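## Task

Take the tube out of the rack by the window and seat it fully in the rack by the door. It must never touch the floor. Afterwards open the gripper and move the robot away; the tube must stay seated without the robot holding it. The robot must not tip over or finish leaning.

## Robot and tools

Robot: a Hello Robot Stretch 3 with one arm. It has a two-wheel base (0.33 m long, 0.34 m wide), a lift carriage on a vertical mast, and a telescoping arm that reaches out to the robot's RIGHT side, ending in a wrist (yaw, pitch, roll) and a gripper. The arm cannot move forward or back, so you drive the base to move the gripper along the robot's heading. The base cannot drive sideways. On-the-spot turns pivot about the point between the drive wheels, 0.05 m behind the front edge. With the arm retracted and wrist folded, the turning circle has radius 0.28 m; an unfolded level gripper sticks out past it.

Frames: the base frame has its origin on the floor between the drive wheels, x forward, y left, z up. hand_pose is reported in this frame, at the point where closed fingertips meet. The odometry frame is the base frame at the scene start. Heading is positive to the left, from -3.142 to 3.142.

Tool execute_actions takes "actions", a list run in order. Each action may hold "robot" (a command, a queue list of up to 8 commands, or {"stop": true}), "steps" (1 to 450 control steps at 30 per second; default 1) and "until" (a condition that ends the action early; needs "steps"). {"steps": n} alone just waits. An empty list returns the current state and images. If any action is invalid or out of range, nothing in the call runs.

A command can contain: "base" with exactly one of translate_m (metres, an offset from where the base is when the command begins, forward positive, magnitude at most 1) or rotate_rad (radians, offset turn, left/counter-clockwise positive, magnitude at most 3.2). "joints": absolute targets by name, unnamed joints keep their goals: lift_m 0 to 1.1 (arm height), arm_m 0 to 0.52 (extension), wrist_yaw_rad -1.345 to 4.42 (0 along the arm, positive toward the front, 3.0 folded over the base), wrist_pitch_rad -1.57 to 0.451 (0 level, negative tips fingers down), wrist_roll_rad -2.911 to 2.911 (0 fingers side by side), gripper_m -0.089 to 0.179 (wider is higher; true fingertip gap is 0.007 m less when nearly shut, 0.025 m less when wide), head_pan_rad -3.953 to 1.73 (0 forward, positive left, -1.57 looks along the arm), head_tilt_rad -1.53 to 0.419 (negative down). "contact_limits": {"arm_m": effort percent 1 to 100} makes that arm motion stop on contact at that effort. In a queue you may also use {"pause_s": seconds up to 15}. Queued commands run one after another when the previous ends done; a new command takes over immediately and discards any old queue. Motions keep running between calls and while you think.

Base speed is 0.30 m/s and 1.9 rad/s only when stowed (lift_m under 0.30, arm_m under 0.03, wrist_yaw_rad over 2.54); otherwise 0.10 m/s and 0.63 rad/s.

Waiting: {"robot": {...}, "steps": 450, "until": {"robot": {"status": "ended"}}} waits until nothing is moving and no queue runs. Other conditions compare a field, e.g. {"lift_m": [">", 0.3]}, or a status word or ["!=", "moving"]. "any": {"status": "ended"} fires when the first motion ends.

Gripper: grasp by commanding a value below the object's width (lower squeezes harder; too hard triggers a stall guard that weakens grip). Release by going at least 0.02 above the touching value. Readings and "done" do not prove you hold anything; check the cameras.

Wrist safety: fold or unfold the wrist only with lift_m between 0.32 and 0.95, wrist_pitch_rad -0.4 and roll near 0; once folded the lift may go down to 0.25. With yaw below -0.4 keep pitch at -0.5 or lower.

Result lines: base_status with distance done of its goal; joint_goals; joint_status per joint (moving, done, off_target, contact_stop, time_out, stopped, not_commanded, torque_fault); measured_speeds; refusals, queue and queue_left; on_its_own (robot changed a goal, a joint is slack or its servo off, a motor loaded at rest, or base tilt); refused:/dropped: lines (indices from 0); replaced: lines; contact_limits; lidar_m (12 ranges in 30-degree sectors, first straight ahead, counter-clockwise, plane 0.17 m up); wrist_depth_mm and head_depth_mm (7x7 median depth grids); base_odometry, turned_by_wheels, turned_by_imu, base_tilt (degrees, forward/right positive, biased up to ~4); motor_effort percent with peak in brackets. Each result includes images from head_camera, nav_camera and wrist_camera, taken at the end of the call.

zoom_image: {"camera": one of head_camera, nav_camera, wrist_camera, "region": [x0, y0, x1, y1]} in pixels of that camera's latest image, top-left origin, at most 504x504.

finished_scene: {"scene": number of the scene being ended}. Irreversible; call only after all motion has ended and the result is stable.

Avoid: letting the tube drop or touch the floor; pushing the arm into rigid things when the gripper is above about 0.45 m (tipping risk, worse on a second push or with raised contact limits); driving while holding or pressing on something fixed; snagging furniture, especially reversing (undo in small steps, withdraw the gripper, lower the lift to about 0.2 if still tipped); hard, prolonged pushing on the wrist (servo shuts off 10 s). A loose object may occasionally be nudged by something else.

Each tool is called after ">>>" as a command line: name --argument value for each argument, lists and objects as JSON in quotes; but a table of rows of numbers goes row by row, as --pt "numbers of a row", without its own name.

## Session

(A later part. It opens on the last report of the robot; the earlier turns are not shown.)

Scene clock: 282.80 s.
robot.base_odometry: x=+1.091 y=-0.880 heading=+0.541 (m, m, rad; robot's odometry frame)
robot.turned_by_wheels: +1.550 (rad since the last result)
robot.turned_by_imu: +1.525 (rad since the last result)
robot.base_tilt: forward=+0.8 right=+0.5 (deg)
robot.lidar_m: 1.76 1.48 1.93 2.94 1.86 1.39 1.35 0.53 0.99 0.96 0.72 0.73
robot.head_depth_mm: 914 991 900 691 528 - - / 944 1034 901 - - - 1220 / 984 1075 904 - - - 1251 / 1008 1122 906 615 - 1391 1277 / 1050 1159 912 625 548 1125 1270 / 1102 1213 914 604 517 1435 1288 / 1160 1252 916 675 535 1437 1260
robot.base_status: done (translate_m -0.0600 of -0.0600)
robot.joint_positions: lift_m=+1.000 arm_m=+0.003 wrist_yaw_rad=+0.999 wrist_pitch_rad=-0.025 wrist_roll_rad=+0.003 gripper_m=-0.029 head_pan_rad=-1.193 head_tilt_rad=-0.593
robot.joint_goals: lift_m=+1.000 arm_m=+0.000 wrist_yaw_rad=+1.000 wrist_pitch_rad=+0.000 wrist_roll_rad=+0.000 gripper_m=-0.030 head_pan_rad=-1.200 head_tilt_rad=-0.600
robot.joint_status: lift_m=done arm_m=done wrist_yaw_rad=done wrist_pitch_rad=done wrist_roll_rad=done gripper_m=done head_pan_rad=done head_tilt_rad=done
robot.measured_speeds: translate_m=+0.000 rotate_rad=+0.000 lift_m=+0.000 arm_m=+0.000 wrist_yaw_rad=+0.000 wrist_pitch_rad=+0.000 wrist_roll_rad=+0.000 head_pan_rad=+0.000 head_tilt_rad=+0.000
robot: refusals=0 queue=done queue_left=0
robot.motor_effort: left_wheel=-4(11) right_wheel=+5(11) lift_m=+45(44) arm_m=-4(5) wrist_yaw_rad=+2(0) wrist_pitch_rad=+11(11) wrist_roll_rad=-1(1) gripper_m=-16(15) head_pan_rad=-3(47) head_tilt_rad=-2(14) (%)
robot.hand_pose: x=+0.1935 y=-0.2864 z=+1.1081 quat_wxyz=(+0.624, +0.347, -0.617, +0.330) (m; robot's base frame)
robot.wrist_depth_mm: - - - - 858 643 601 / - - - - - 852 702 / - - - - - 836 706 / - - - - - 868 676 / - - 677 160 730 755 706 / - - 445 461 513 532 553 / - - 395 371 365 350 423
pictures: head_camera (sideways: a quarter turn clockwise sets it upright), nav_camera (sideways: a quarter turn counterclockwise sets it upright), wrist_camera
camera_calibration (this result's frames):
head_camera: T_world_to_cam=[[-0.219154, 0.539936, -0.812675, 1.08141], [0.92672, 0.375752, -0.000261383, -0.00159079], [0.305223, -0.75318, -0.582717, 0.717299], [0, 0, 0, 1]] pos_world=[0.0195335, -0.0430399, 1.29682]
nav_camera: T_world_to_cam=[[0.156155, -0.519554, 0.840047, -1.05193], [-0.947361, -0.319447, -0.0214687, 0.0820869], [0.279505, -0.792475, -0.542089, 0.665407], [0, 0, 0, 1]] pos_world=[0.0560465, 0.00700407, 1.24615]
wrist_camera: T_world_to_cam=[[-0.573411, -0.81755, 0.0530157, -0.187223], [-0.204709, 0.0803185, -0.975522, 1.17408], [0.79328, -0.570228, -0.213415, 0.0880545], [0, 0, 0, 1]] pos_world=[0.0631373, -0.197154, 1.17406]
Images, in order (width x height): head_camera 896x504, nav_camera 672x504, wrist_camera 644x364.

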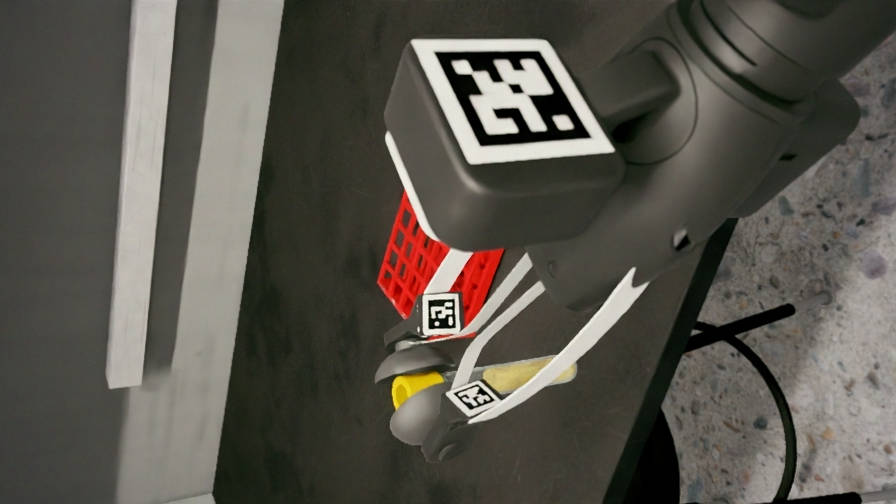

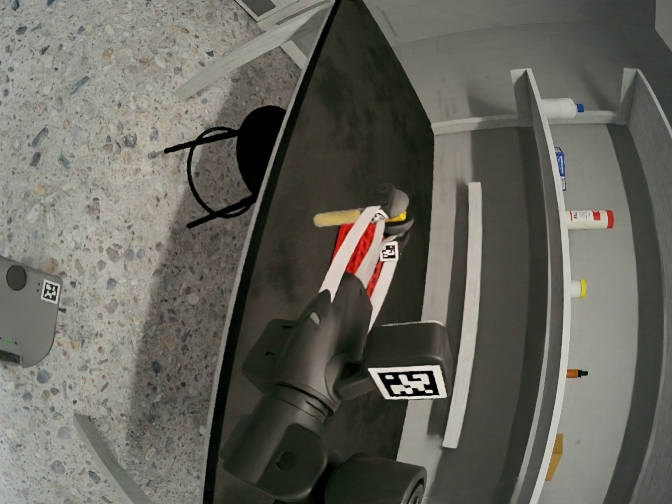

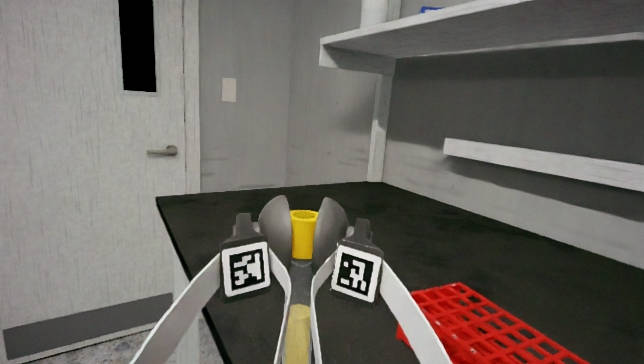

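>>> execute_actions --actions '[{"robot": [{"joints": {"arm_m": 0.2}}, {"joints": {"lift_m": 0.978}}], "steps": 450, "until": {"robot": {"status": "ended"}}}]'

Scene clock: 292.90 s.
robot.base_odometry: x=+1.091 y=-0.880 heading=+0.541 (m, m, rad; robot's odometry frame)
robot.turned_by_wheels: +0.000 (rad since the last result)
robot.turned_by_imu: +0.001 (rad since the last result)
robot.base_tilt: forward=+0.8 right=+0.5 (deg)
robot.lidar_m: 1.76 1.48 1.93 2.94 1.87 1.39 1.35 0.53 0.99 0.96 0.72 0.73
robot.head_depth_mm: 913 987 - - 528 438 1201 / 941 1033 949 573 530 438 1256 / 980 1081 977 592 530 450 1277 / 1006 1123 863 609 531 463 1280 / 1051 1158 910 624 532 1121 1269 / 1102 1214 914 675 533 1436 1282 / 1159 1254 914 673 535 1431 1257
robot.base_status: done (translate_m -0.0600 of -0.0600)
robot.joint_positions: lift_m=+0.978 arm_m=+0.200 wrist_yaw_rad=+0.999 wrist_pitch_rad=-0.025 wrist_roll_rad=+0.003 gripper_m=-0.029 head_pan_rad=-1.193 head_tilt_rad=-0.593
robot.joint_goals: lift_m=+0.978 arm_m=+0.200 wrist_yaw_rad=+1.000 wrist_pitch_rad=+0.000 wrist_roll_rad=+0.000 gripper_m=-0.030 head_pan_rad=-1.200 head_tilt_rad=-0.600
robot.joint_status: lift_m=done arm_m=done wrist_yaw_rad=done wrist_pitch_rad=done wrist_roll_rad=done gripper_m=done head_pan_rad=done head_tilt_rad=done
robot.measured_speeds: translate_m=+0.000 rotate_rad=+0.000 lift_m=+0.000 arm_m=+0.000 wrist_yaw_rad=+0.000 wrist_pitch_rad=+0.000 wrist_roll_rad=+0.000 head_pan_rad=+0.000 head_tilt_rad=+0.000
robot: refusals=0 queue=done queue_left=0
robot.motor_effort: left_wheel=-4(4) right_wheel=+4(6) lift_m=+33(47) arm_m=+3(5) wrist_yaw_rad=+1(1) wrist_pitch_rad=+11(11) wrist_roll_rad=-1(1) gripper_m=-16(15) head_pan_rad=-3(3) head_tilt_rad=-3(3) (%)
robot.hand_pose: x=+0.1935 y=-0.4831 z=+1.0864 quat_wxyz=(+0.624, +0.347, -0.617, +0.330) (m; robot's base frame)
robot.wrist_depth_mm: - - - 857 762 643 550 / - - - - 846 670 553 / - - - - 835 659 546 / - - - - 892 659 518 / 651 578 618 161 667 650 561 / 431 422 406 428 475 488 505 / 328 332 330 278 366 374 383
pictures: head_camera (sideways: a quarter turn clockwise sets it upright), nav_camera (sideways: a quarter turn counterclockwise sets it upright), wrist_camera
camera_calibration (this result's frames):
head_camera: T_world_to_cam=[[-0.219129, 0.540097, -0.812575, 1.08128], [0.926774, 0.37562, -0.00026011, -0.00159277], [0.305079, -0.75313, -0.582857, 0.717482], [0, 0, 0, 1]] pos_world=[0.019527, -0.043041, 1.29681]
nav_camera: T_world_to_cam=[[0.156135, -0.519711, 0.839954, -1.05181], [-0.947408, -0.319309, -0.0214597, 0.0820754], [0.279358, -0.792428, -0.542233, 0.665596], [0, 0, 0, 1]] pos_world=[0.056044, 0.00700588, 1.24614]
wrist_camera: T_world_to_cam=[[-0.573411, -0.81755, 0.0530157, -0.346866], [-0.204709, 0.0803186, -0.975522, 1.16876], [0.79328, -0.570228, -0.213416, -0.0287148], [0, 0, 0, 1]] pos_world=[0.0631373, -0.393828, 1.15241]
Images, in order (width x height): head_camera 896x504, nav_camera 672x504, wrist_camera 644x364.

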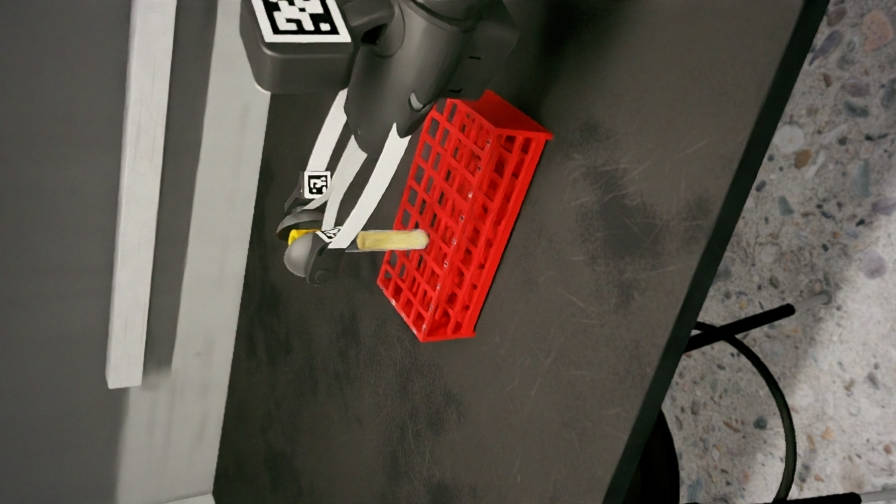

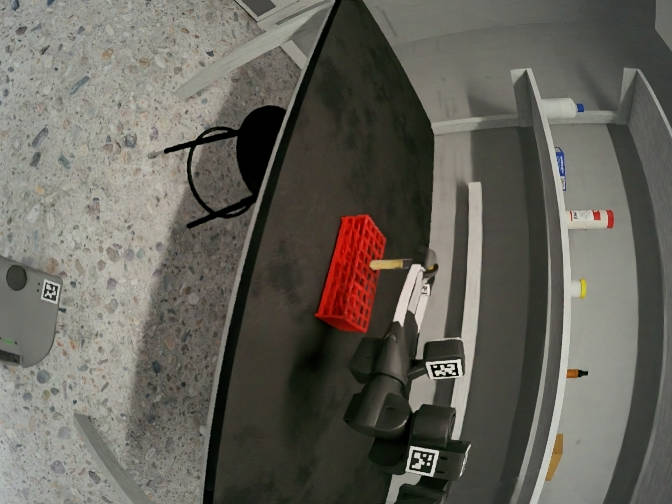

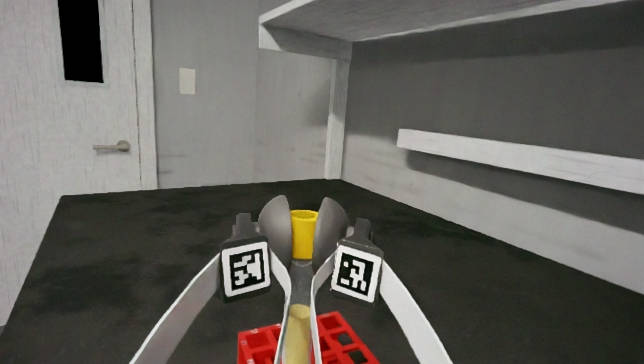

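>>> zoom_image --camera "head_camera" --region '[270, 120, 530, 350]'

Region (270, 120, 530, 350) of head_camera's 896x504 image, scaled by 1.938, with more detail than that image has; it fills the top 446 rows of this view, and the rest is white.

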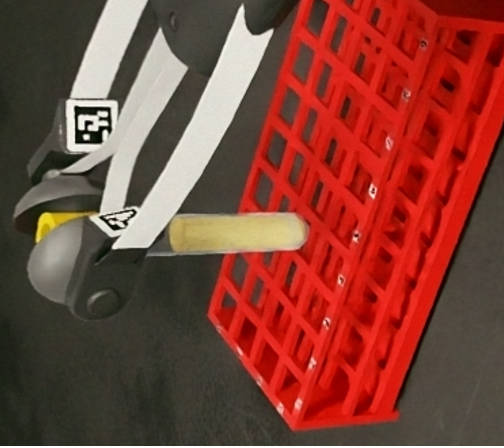

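>>> zoom_image --camera "wrist_camera" --region '[200, 264, 400, 364]'

>>> zoom_image --camera "head_camera" --region '[370, 170, 500, 300]'

Region (200, 264, 400, 364) of wrist_camera's 644x364 image, scaled by 2.520.

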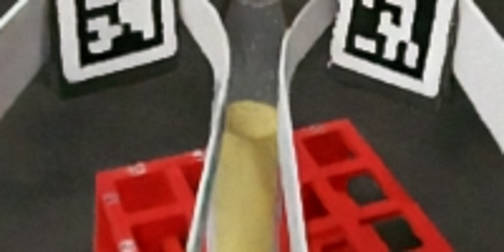

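Region (370, 170, 500, 300) of head_camera's 896x504 image, scaled by 3.877, with more detail than that image has.

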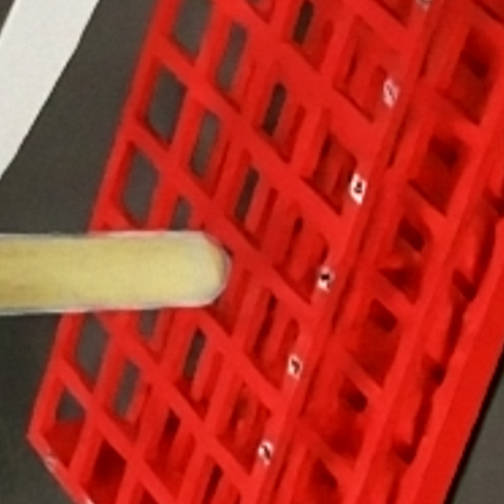

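>>> execute_actions --actions '[{"robot": [{"joints": {"lift_m": 0.985}}, {"joints": {"arm_m": 0.32, "wrist_yaw_rad": 1.44, "head_pan_rad": -1.15}, "base": {"translate_m": -0.094}}, {"joints": {"lift_m": 0.975}}], "steps": 450, "until": {"robot": {"status": "ended"}}}]'

Scene clock: 354.40 s.
robot.base_odometry: x=+1.010 y=-0.928 heading=+0.541 (m, m, rad; robot's odometry frame)
robot.turned_by_wheels: +0.000 (rad since the last result)
robot.turned_by_imu: +0.001 (rad since the last result)
robot.base_tilt: forward=+0.8 right=+0.5 (deg)
robot.lidar_m: 1.85 1.57 2.07 3.54 1.74 1.30 1.26 0.46 0.98 0.96 0.77 0.81
robot.head_depth_mm: 917 985 - 641 528 437 1197 / 950 1038 999 666 529 438 1250 / 984 1087 863 621 530 449 1279 / 1022 1135 841 600 530 463 1281 / 1068 1178 908 624 532 1393 1281 / 1123 1219 913 648 533 1429 1287 / 1192 1287 915 675 550 1503 1287
robot.base_status: done (translate_m -0.0940 of -0.0940)
robot.joint_positions: lift_m=+0.975 arm_m=+0.320 wrist_yaw_rad=+1.438 wrist_pitch_rad=-0.025 wrist_roll_rad=+0.003 gripper_m=-0.029 head_pan_rad=-1.157 head_tilt_rad=-0.593
robot.joint_goals: lift_m=+0.975 arm_m=+0.320 wrist_yaw_rad=+1.440 wrist_pitch_rad=+0.000 wrist_roll_rad=+0.000 gripper_m=-0.030 head_pan_rad=-1.150 head_tilt_rad=-0.600
robot.joint_status: lift_m=done arm_m=done wrist_yaw_rad=done wrist_pitch_rad=done wrist_roll_rad=done gripper_m=done head_pan_rad=done head_tilt_rad=done
robot.measured_speeds: translate_m=+0.000 rotate_rad=+0.000 lift_m=+0.000 arm_m=+0.000 wrist_yaw_rad=+0.000 wrist_pitch_rad=+0.000 wrist_roll_rad=+0.000 head_pan_rad=+0.000 head_tilt_rad=+0.000
robot: refusals=0 queue=done queue_left=0
robot.motor_effort: left_wheel=-3(10) right_wheel=+4(5) lift_m=+33(45) arm_m=+4(4) wrist_yaw_rad=+1(1) wrist_pitch_rad=+11(11) wrist_roll_rad=-1(1) gripper_m=-16(16) head_pan_rad=+5(11) head_tilt_rad=-3(3) (%)
robot.hand_pose: x=+0.2319 y=-0.4986 z=+1.0834 quat_wxyz=(+0.538, +0.473, -0.527, +0.458) (m; robot's base frame)
robot.wrist_depth_mm: - - - - 892 739 615 / - - - - - 889 637 / - - - - - 877 617 / - - - - - 883 603 / - - 614 161 656 686 613 / - 445 391 329 469 481 495 / - 331 326 267 358 367 377
pictures: head_camera (sideways: a quarter turn clockwise sets it upright), nav_camera (sideways: a quarter turn counterclockwise sets it upright), wrist_camera
camera_calibration (this result's frames):
head_camera: T_world_to_cam=[[-0.238473, 0.531848, -0.812569, 1.08139], [0.91262, 0.408808, -0.00026004, -0.00150653], [0.332047, -0.741629, -0.582865, 0.717328], [0, 0, 0, 1]] pos_world=[0.021071, -0.0425285, 1.29681]
nav_camera: T_world_to_cam=[[0.174784, -0.513747, 0.839949, -1.05192], [-0.935272, -0.353278, -0.0214592, 0.0820007], [0.30776, -0.78183, -0.542241, 0.665433], [0, 0, 0, 1]] pos_world=[0.0557586, 0.00880349, 1.24614]
wrist_camera: T_world_to_cam=[[-0.171661, -0.983729, 0.0530152, -0.513441], [-0.219438, -0.014281, -0.975522, 1.13121], [0.960406, -0.179092, -0.213416, 0.087542], [0, 0, 0, 1]] pos_world=[0.0760153, -0.473254, 1.14942]
Images, in order (width x height): head_camera 896x504, nav_camera 672x504, wrist_camera 644x364.

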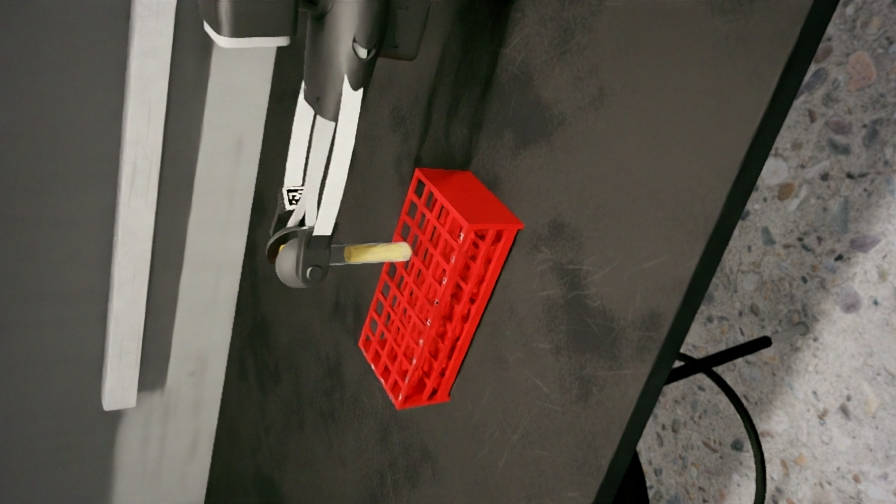

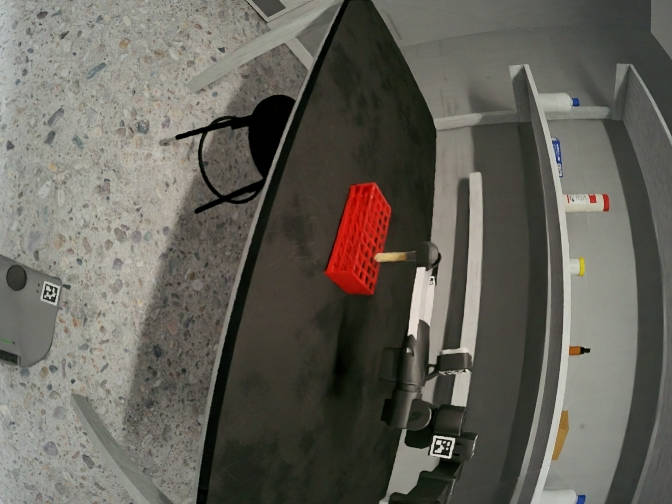

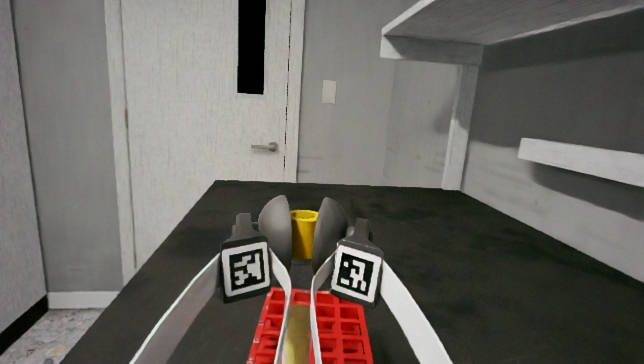

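>>> zoom_image --camera "wrist_camera" --region '[220, 200, 400, 364]'

>>> zoom_image --camera "head_camera" --region '[330, 160, 530, 360]'

Region (220, 200, 400, 364) of wrist_camera's 644x364 image, scaled by 2.800; it fills the top 459 rows of this view, and the rest is white.

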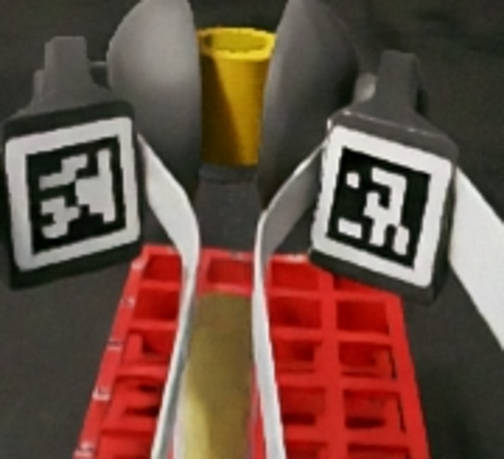

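Region (330, 160, 530, 360) of head_camera's 896x504 image, scaled by 2.520, with more detail than that image has.

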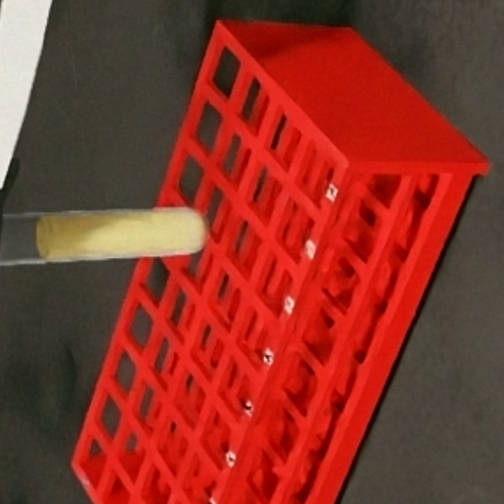

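>>> zoom_image --camera "head_camera" --region '[260, 200, 440, 310]'

Region (260, 200, 440, 310) of head_camera's 896x504 image, scaled by 2.800, with more detail than that image has.

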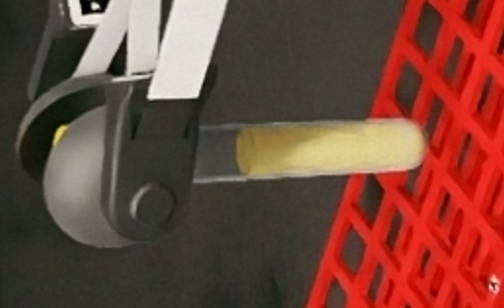

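>>> execute_actions --actions '[{"robot": [{"joints": {"wrist_pitch_rad": 0.04, "arm_m": 0.3155}}, {"joints": {"lift_m": 0.965}}], "steps": 450, "until": {"robot": {"status": "ended"}}}]'

>>> zoom_image --camera "head_camera" --region '[300, 160, 500, 360]'

>>> zoom_image --camera "wrist_camera" --region '[220, 200, 400, 364]'

Scene clock: 410.60 s.
robot.base_odometry: x=+1.010 y=-0.928 heading=+0.541 (m, m, rad; robot's odometry frame)
robot.turned_by_wheels: +0.000 (rad since the last result)
robot.turned_by_imu: +0.001 (rad since the last result)
robot.base_tilt: forward=+0.9 right=+0.5 (deg)
robot.lidar_m: 1.85 1.57 2.07 3.53 1.74 1.29 1.26 0.46 0.98 0.96 0.77 0.81
robot.head_depth_mm: 915 984 - 641 527 438 1205 / 953 1037 999 666 529 438 1250 / 985 1087 860 622 529 450 1274 / 1024 1135 822 601 530 463 1280 / 1074 1184 909 623 532 1394 1277 / 1123 1229 914 648 533 1438 1283 / 1190 1291 915 675 550 1506 1289
robot.base_status: done (translate_m -0.0940 of -0.0940)
robot.joint_positions: lift_m=+0.965 arm_m=+0.316 wrist_yaw_rad=+1.438 wrist_pitch_rad=+0.012 wrist_roll_rad=+0.003 gripper_m=-0.029 head_pan_rad=-1.157 head_tilt_rad=-0.593
robot.joint_goals: lift_m=+0.965 arm_m=+0.316 wrist_yaw_rad=+1.440 wrist_pitch_rad=+0.040 wrist_roll_rad=+0.000 gripper_m=-0.030 head_pan_rad=-1.150 head_tilt_rad=-0.600
robot.joint_status: lift_m=done arm_m=done wrist_yaw_rad=done wrist_pitch_rad=done wrist_roll_rad=done gripper_m=done head_pan_rad=done head_tilt_rad=done
robot.measured_speeds: translate_m=+0.000 rotate_rad=+0.000 lift_m=+0.000 arm_m=+0.000 wrist_yaw_rad=+0.000 wrist_pitch_rad=+0.000 wrist_roll_rad=+0.000 head_pan_rad=+0.000 head_tilt_rad=+0.000
robot: refusals=0 queue=done queue_left=0
robot.motor_effort: left_wheel=-4(3) right_wheel=+4(4) lift_m=+33(35) arm_m=-5(2) wrist_yaw_rad=+2(1) wrist_pitch_rad=+12(11) wrist_roll_rad=-1(1) gripper_m=-15(16) head_pan_rad=+5(5) head_tilt_rad=-3(2) (%)
robot.hand_pose: x=+0.2329 y=-0.4948 z=+1.0830 quat_wxyz=(+0.529, +0.463, -0.535, +0.468) (m; robot's base frame)
robot.wrist_depth_mm: - - - - 884 663 596 / - - - - - 892 642 / - - - - - 880 634 / - - - - - 882 589 / - - 657 161 710 746 630 / - 496 415 382 492 502 520 / - 338 345 285 367 377 388
pictures: head_camera (sideways: a quarter turn clockwise sets it upright), nav_camera (sideways: a quarter turn counterclockwise sets it upright), wrist_camera
camera_calibration (this result's frames):
head_camera: T_world_to_cam=[[-0.238473, 0.531848, -0.812569, 1.08139], [0.91262, 0.408808, -0.00026004, -0.00150653], [0.332047, -0.741629, -0.582865, 0.717328], [0, 0, 0, 1]] pos_world=[0.021071, -0.0425285, 1.29681]
nav_camera: T_world_to_cam=[[0.174784, -0.513747, 0.839949, -1.05192], [-0.935272, -0.353278, -0.0214592, 0.0820007], [0.30776, -0.78183, -0.542241, 0.665433], [0, 0, 0, 1]] pos_world=[0.0557586, 0.00880348, 1.24614]
wrist_camera: T_world_to_cam=[[-0.173558, -0.983476, 0.0515022, -0.507285], [-0.183254, -0.0191312, -0.982879, 1.12817], [0.967624, -0.180025, -0.176906, 0.0455353], [0, 0, 0, 1]] pos_world=[0.0746366, -0.469122, 1.14303]
Images, in order (width x height): head_camera 896x504, nav_camera 672x504, wrist_camera 644x364.

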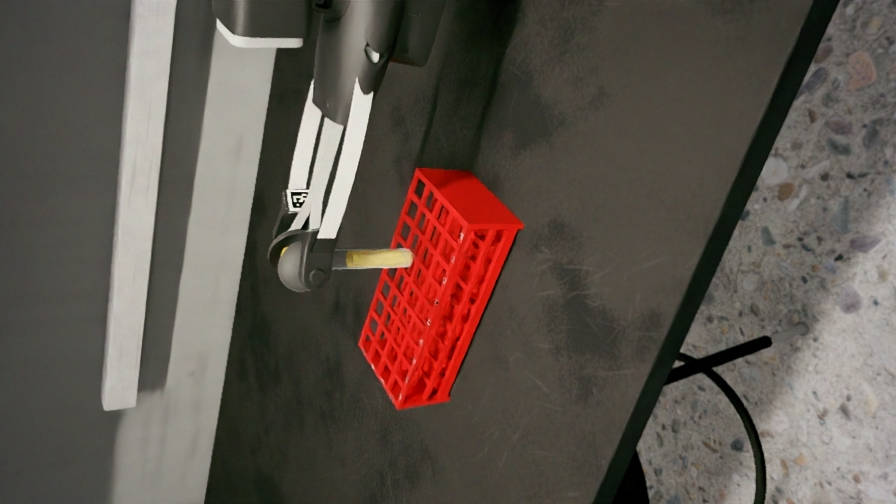

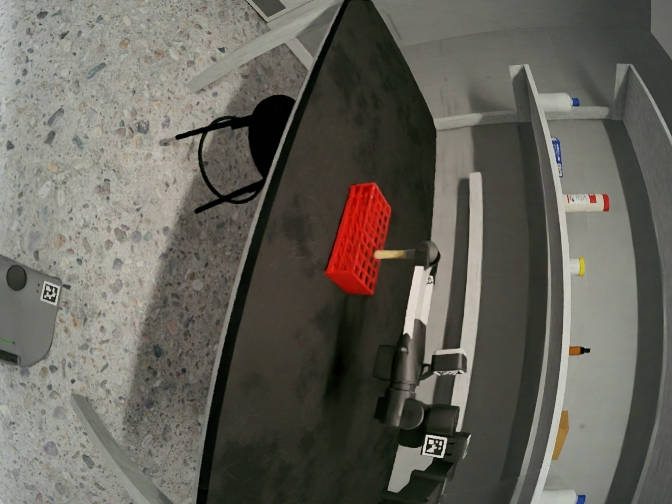

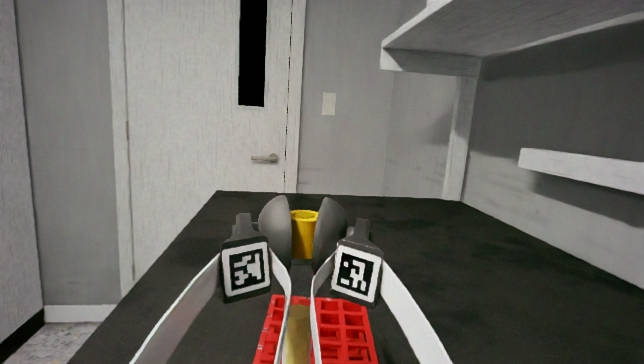

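Region (300, 160, 500, 360) of head_camera's 896x504 image, scaled by 2.520, with more detail than that image has.

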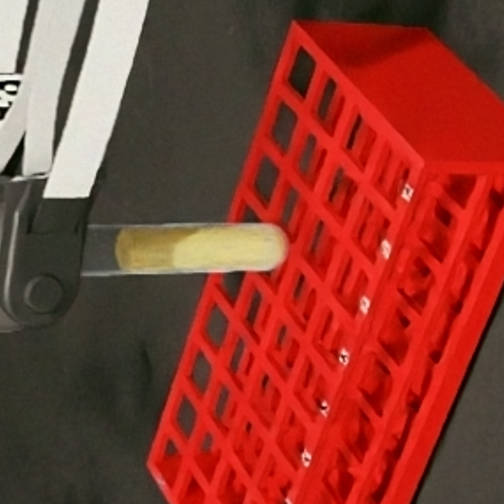

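Region (220, 200, 400, 364) of wrist_camera's 644x364 image, scaled by 2.800; it fills the top 459 rows of this view, and the rest is white.

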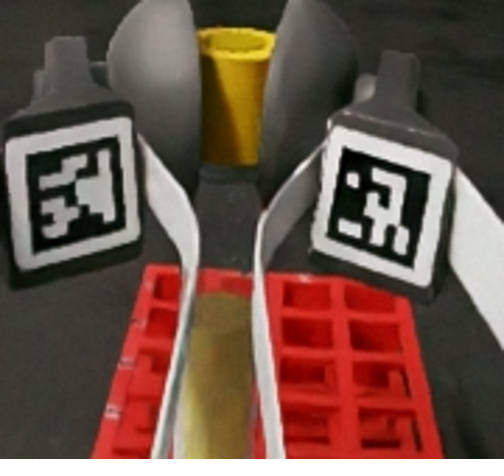

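>>> execute_actions --actions '[{"robot": [{"joints": {"arm_m": 0.3145}}, {"joints": {"lift_m": 0.947}}], "steps": 450, "until": {"robot": {"status": "ended"}}}]'

>>> zoom_image --camera "head_camera" --region '[300, 160, 500, 360]'

>>> zoom_image --camera "wrist_camera" --region '[220, 200, 400, 364]'

Scene clock: 435.97 s.
robot.base_odometry: x=+1.010 y=-0.928 heading=+0.541 (m, m, rad; robot's odometry frame)
robot.turned_by_wheels: +0.000 (rad since the last result)
robot.turned_by_imu: +0.001 (rad since the last result)
robot.base_tilt: forward=+0.9 right=+0.5 (deg)
robot.lidar_m: 1.85 1.57 2.07 3.54 1.74 1.29 1.26 0.46 0.98 0.96 0.77 0.81
robot.head_depth_mm: 915 991 - 619 527 438 1201 / 951 1041 973 664 528 438 1250 / 986 1089 955 621 529 449 1282 / 1021 1135 1007 594 529 462 1275 / 1070 1179 908 624 531 1401 1280 / 1125 1221 911 648 533 1434 1282 / 1192 1284 915 675 550 1504 1285
robot.base_status: done (translate_m -0.0940 of -0.0940)
robot.joint_positions: lift_m=+0.947 arm_m=+0.315 wrist_yaw_rad=+1.438 wrist_pitch_rad=+0.013 wrist_roll_rad=+0.003 gripper_m=-0.029 head_pan_rad=-1.157 head_tilt_rad=-0.593
robot.joint_goals: lift_m=+0.947 arm_m=+0.315 wrist_yaw_rad=+1.440 wrist_pitch_rad=+0.040 wrist_roll_rad=+0.000 gripper_m=-0.030 head_pan_rad=-1.150 head_tilt_rad=-0.600
robot.joint_status: lift_m=done arm_m=done wrist_yaw_rad=done wrist_pitch_rad=done wrist_roll_rad=done gripper_m=done head_pan_rad=done head_tilt_rad=done
robot.measured_speeds: translate_m=+0.000 rotate_rad=+0.000 lift_m=+0.000 arm_m=+0.000 wrist_yaw_rad=+0.000 wrist_pitch_rad=+0.000 wrist_roll_rad=+0.000 head_pan_rad=+0.000 head_tilt_rad=+0.000
robot: refusals=0 queue=done queue_left=0
robot.motor_effort: left_wheel=-4(4) right_wheel=+5(4) lift_m=+33(33) arm_m=-5(6) wrist_yaw_rad=+2(1) wrist_pitch_rad=+12(12) wrist_roll_rad=-1(1) gripper_m=-16(16) head_pan_rad=+4(4) head_tilt_rad=-2(3) (%)
robot.hand_pose: x=+0.2329 y=-0.4938 z=+1.0651 quat_wxyz=(+0.529, +0.463, -0.535, +0.468) (m; robot's base frame)
robot.wrist_depth_mm: - - - - 872 722 619 / - - - - - 874 639 / - - - - - 890 618 / - - - - - 871 614 / - - 621 160 662 689 613 / - 428 377 308 452 461 481 / - 312 307 237 332 350 358
pictures: head_camera (sideways: a quarter turn clockwise sets it upright), nav_camera (sideways: a quarter turn counterclockwise sets it upright), wrist_camera
camera_calibration (this result's frames):
head_camera: T_world_to_cam=[[-0.238473, 0.531848, -0.812569, 1.08139], [0.91262, 0.408809, -0.000260039, -0.00150653], [0.332047, -0.741629, -0.582865, 0.717328], [0, 0, 0, 1]] pos_world=[0.021071, -0.0425285, 1.29681]
nav_camera: T_world_to_cam=[[0.174785, -0.513747, 0.839949, -1.05192], [-0.935272, -0.353278, -0.0214592, 0.0820007], [0.30776, -0.78183, -0.542241, 0.665433], [0, 0, 0, 1]] pos_world=[0.0557585, 0.0088035, 1.24614]
wrist_camera: T_world_to_cam=[[-0.173589, -0.983472, 0.0514791, -0.505353], [-0.182695, -0.0192067, -0.982982, 1.11058], [0.967724, -0.18004, -0.176341, 0.0419114], [0, 0, 0, 1]] pos_world=[0.0746143, -0.468124, 1.12508]
Images, in order (width x height): head_camera 896x504, nav_camera 672x504, wrist_camera 644x364.

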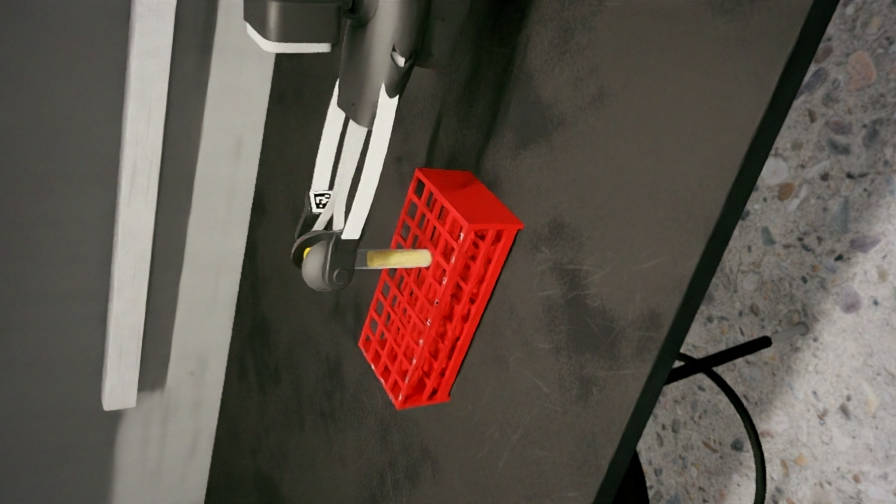

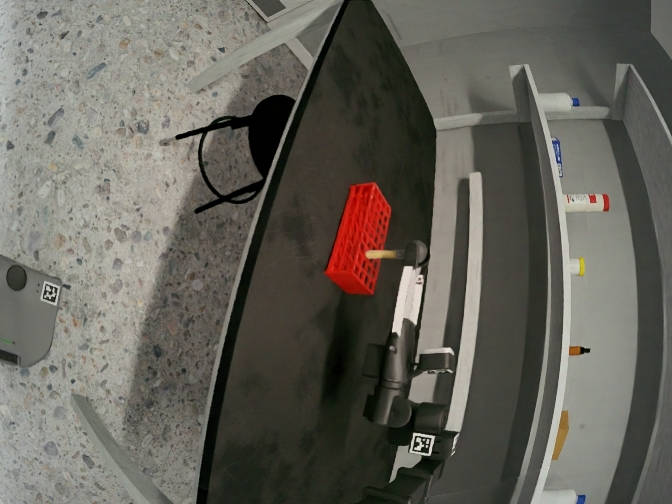

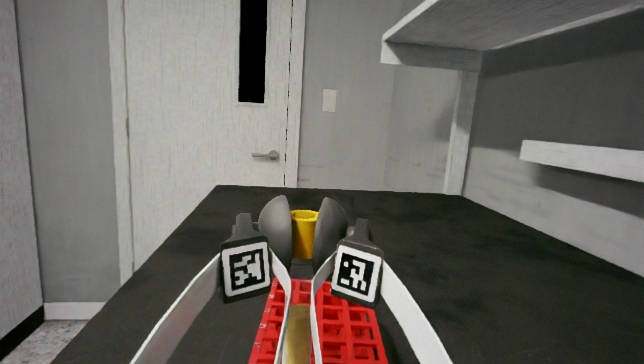

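Region (300, 160, 500, 360) of head_camera's 896x504 image, scaled by 2.520, with more detail than that image has.

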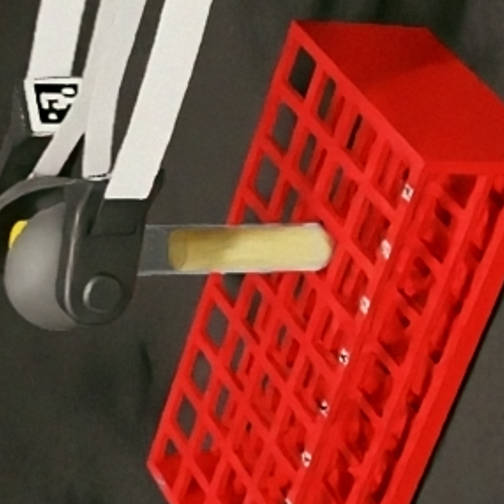

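Region (220, 200, 400, 364) of wrist_camera's 644x364 image, scaled by 2.800; it fills the top 459 rows of this view, and the rest is white.

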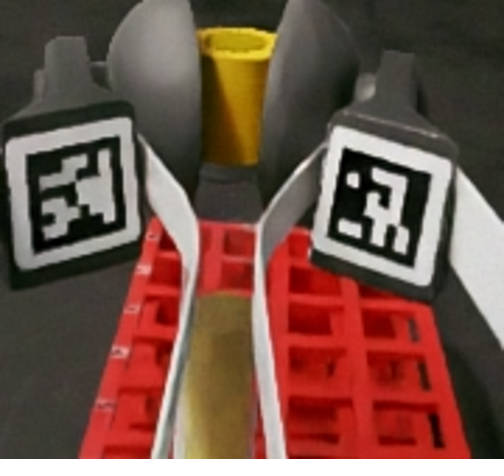

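>>> execute_actions --actions '[{"robot": [{"joints": {"lift_m": 0.933}}], "steps": 450, "until": {"robot": {"status": "ended"}}}]'

>>> zoom_image --camera "head_camera" --region '[300, 160, 500, 360]'

Scene clock: 442.70 s.
robot.base_odometry: x=+1.010 y=-0.928 heading=+0.541 (m, m, rad; robot's odometry frame)
robot.turned_by_wheels: +0.000 (rad since the last result)
robot.turned_by_imu: +0.001 (rad since the last result)
robot.base_tilt: forward=+1.0 right=+0.5 (deg)
robot.lidar_m: 1.85 1.57 2.07 3.54 1.74 1.29 1.26 0.46 0.98 0.96 0.77 0.81
robot.head_depth_mm: 917 996 969 598 527 438 1203 / 952 1037 947 642 529 438 1248 / 985 1090 953 618 530 449 1276 / 1024 1137 1007 592 531 462 1279 / 1071 1182 910 624 532 1399 1276 / 1128 1229 912 649 532 1433 1284 / 1192 1288 915 674 551 1507 1284
robot.base_status: done (translate_m -0.0940 of -0.0940)
robot.joint_positions: lift_m=+0.933 arm_m=+0.315 wrist_yaw_rad=+1.438 wrist_pitch_rad=+0.021 wrist_roll_rad=+0.002 gripper_m=-0.029 head_pan_rad=-1.157 head_tilt_rad=-0.593
robot.joint_goals: lift_m=+0.933 arm_m=+0.315 wrist_yaw_rad=+1.440 wrist_pitch_rad=+0.040 wrist_roll_rad=+0.000 gripper_m=-0.030 head_pan_rad=-1.150 head_tilt_rad=-0.600
robot.joint_status: lift_m=done arm_m=done wrist_yaw_rad=done wrist_pitch_rad=done wrist_roll_rad=done gripper_m=done head_pan_rad=done head_tilt_rad=done
robot.measured_speeds: translate_m=+0.000 rotate_rad=+0.000 lift_m=+0.000 arm_m=+0.000 wrist_yaw_rad=+0.000 wrist_pitch_rad=+0.000 wrist_roll_rad=+0.000 head_pan_rad=+0.000 head_tilt_rad=+0.000
robot: refusals=0 queue=done queue_left=0
robot.motor_effort: left_wheel=-3(3) right_wheel=+4(5) lift_m=+33(34) arm_m=-5(5) wrist_yaw_rad=+1(2) wrist_pitch_rad=+8(12) wrist_roll_rad=-1(1) gripper_m=-16(16) head_pan_rad=+5(4) head_tilt_rad=-3(2) (%)
robot.hand_pose: x=+0.2331 y=-0.4938 z=+1.0532 quat_wxyz=(+0.527, +0.460, -0.537, +0.471) (m; robot's base frame)
robot.wrist_depth_mm: - - - - 882 741 620 / - - - - - 888 650 / - - - - - 892 616 / - - - - - 887 610 / - - 592 161 631 672 614 / - 397 357 279 431 444 461 / - 296 292 232 320 330 339
pictures: head_camera (sideways: a quarter turn clockwise sets it upright), nav_camera (sideways: a quarter turn counterclockwise sets it upright), wrist_camera
camera_calibration (this result's frames):
head_camera: T_world_to_cam=[[-0.238473, 0.531848, -0.812569, 1.08139], [0.91262, 0.408809, -0.000260039, -0.00150653], [0.332047, -0.741629, -0.582865, 0.717328], [0, 0, 0, 1]] pos_world=[0.021071, -0.0425285, 1.29681]
nav_camera: T_world_to_cam=[[0.174785, -0.513747, 0.839949, -1.05192], [-0.935272, -0.353278, -0.0214592, 0.0820007], [0.30776, -0.78183, -0.542241, 0.665433], [0, 0, 0, 1]] pos_world=[0.0557585, 0.00880351, 1.24614]
wrist_camera: T_world_to_cam=[[-0.174012, -0.983378, 0.0518484, -0.504977], [-0.174799, -0.0209699, -0.984381, 1.09768], [0.969105, -0.180358, -0.168245, 0.0306495], [0, 0, 0, 1]] pos_world=[0.0742988, -0.468037, 1.11187]
Images, in order (width x height): head_camera 896x504, nav_camera 672x504, wrist_camera 644x364.

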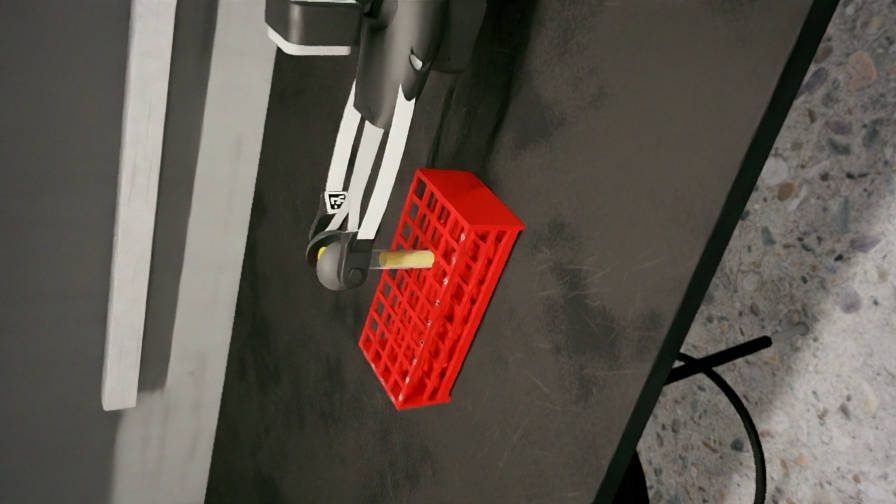

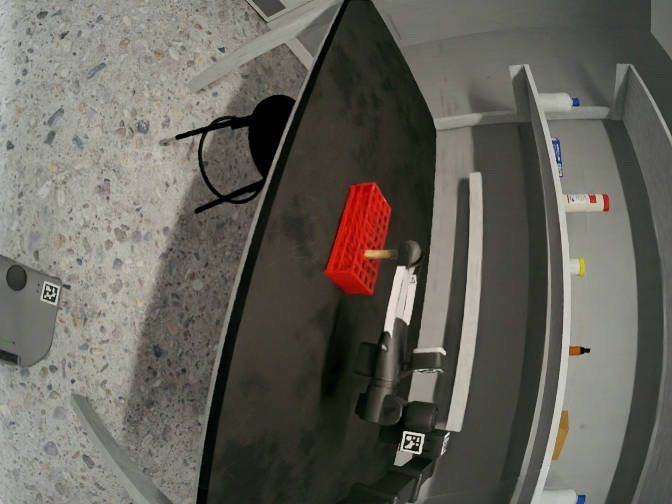

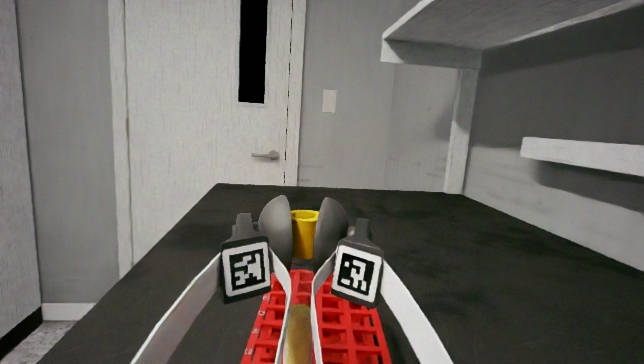

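Region (300, 160, 500, 360) of head_camera's 896x504 image, scaled by 2.520, with more detail than that image has.

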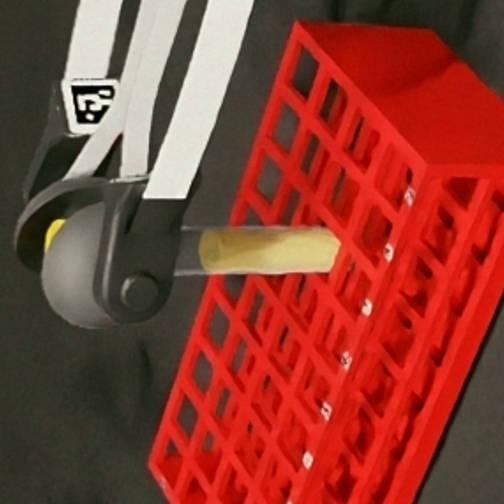

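>>> execute_actions --actions '[{"robot": [{"joints": {"arm_m": 0.3165}}, {"joints": {"lift_m": 0.915}}], "steps": 450, "until": {"robot": {"status": "ended"}}}]'

>>> zoom_image --camera "head_camera" --region '[300, 160, 500, 360]'

Scene clock: 450.57 s.
robot.base_odometry: x=+1.010 y=-0.928 heading=+0.541 (m, m, rad; robot's odometry frame)
robot.turned_by_wheels: +0.000 (rad since the last result)
robot.turned_by_imu: +0.001 (rad since the last result)
robot.base_tilt: forward=+0.9 right=+0.5 (deg)
robot.lidar_m: 1.85 1.57 2.08 3.53 1.74 1.30 1.26 0.46 0.98 0.96 0.77 0.81
robot.head_depth_mm: 916 996 993 - 528 438 1200 / 952 1038 901 642 529 438 1243 / 988 1087 952 616 529 450 1276 / 1022 1136 955 593 530 463 1279 / 1077 1178 909 624 532 1397 1280 / 1126 1224 913 647 532 1439 1280 / 1195 1294 915 675 550 1507 1291
robot.base_status: done (translate_m -0.0940 of -0.0940)
robot.joint_positions: lift_m=+0.915 arm_m=+0.316 wrist_yaw_rad=+1.438 wrist_pitch_rad=+0.021 wrist_roll_rad=+0.002 gripper_m=-0.029 head_pan_rad=-1.157 head_tilt_rad=-0.593
robot.joint_goals: lift_m=+0.915 arm_m=+0.317 wrist_yaw_rad=+1.440 wrist_pitch_rad=+0.040 wrist_roll_rad=+0.000 gripper_m=-0.030 head_pan_rad=-1.150 head_tilt_rad=-0.600
robot.joint_status: lift_m=done arm_m=done wrist_yaw_rad=done wrist_pitch_rad=done wrist_roll_rad=done gripper_m=done head_pan_rad=done head_tilt_rad=done
robot.measured_speeds: translate_m=+0.000 rotate_rad=+0.000 lift_m=+0.000 arm_m=+0.000 wrist_yaw_rad=+0.000 wrist_pitch_rad=+0.000 wrist_roll_rad=+0.000 head_pan_rad=+0.000 head_tilt_rad=+0.000
robot: refusals=0 queue=done queue_left=0
robot.motor_effort: left_wheel=-4(4) right_wheel=+4(4) lift_m=+33(33) arm_m=+3(3) wrist_yaw_rad=+2(1) wrist_pitch_rad=+8(9) wrist_roll_rad=-1(1) gripper_m=-15(16) head_pan_rad=+5(5) head_tilt_rad=-3(3) (%)
robot.hand_pose: x=+0.2331 y=-0.4953 z=+1.0352 quat_wxyz=(+0.527, +0.460, -0.537, +0.471) (m; robot's base frame)
robot.wrist_depth_mm: - - - - 925 778 644 / - - - - - 905 641 / - - - - - 880 619 / - - - - - 864 629 / - - 532 161 576 605 585 / - 352 322 265 396 400 417 / 284 268 260 214 280 301 310
pictures: head_camera (sideways: a quarter turn clockwise sets it upright), nav_camera (sideways: a quarter turn counterclockwise sets it upright), wrist_camera
camera_calibration (this result's frames):
head_camera: T_world_to_cam=[[-0.238473, 0.531848, -0.812569, 1.08139], [0.91262, 0.408809, -0.00026004, -0.00150653], [0.332047, -0.741629, -0.582865, 0.717328], [0, 0, 0, 1]] pos_world=[0.021071, -0.0425285, 1.29681]
nav_camera: T_world_to_cam=[[0.174784, -0.513747, 0.839949, -1.05192], [-0.935272, -0.353278, -0.0214592, 0.0820007], [0.30776, -0.78183, -0.542241, 0.665433], [0, 0, 0, 1]] pos_world=[0.0557586, 0.00880349, 1.24614]
wrist_camera: T_world_to_cam=[[-0.173994, -0.983381, 0.05185, -0.50546], [-0.174904, -0.0209552, -0.984362, 1.07991], [0.96909, -0.180342, -0.168351, 0.0274801], [0, 0, 0, 1]] pos_world=[0.0743032, -0.469474, 1.09386]
Images, in order (width x height): head_camera 896x504, nav_camera 672x504, wrist_camera 644x364.

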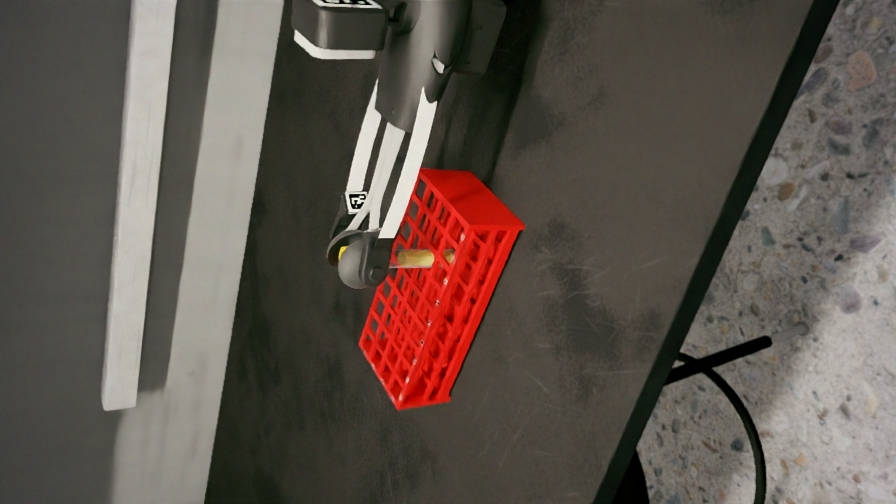

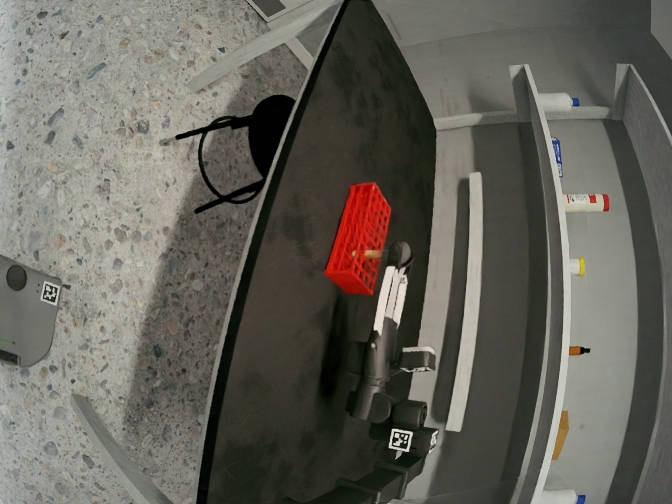

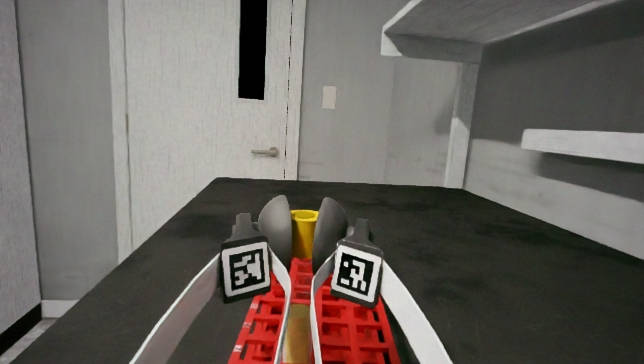

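Region (300, 160, 500, 360) of head_camera's 896x504 image, scaled by 2.520, with more detail than that image has.

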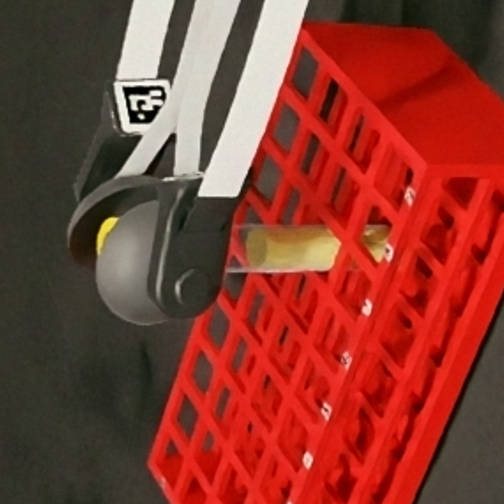

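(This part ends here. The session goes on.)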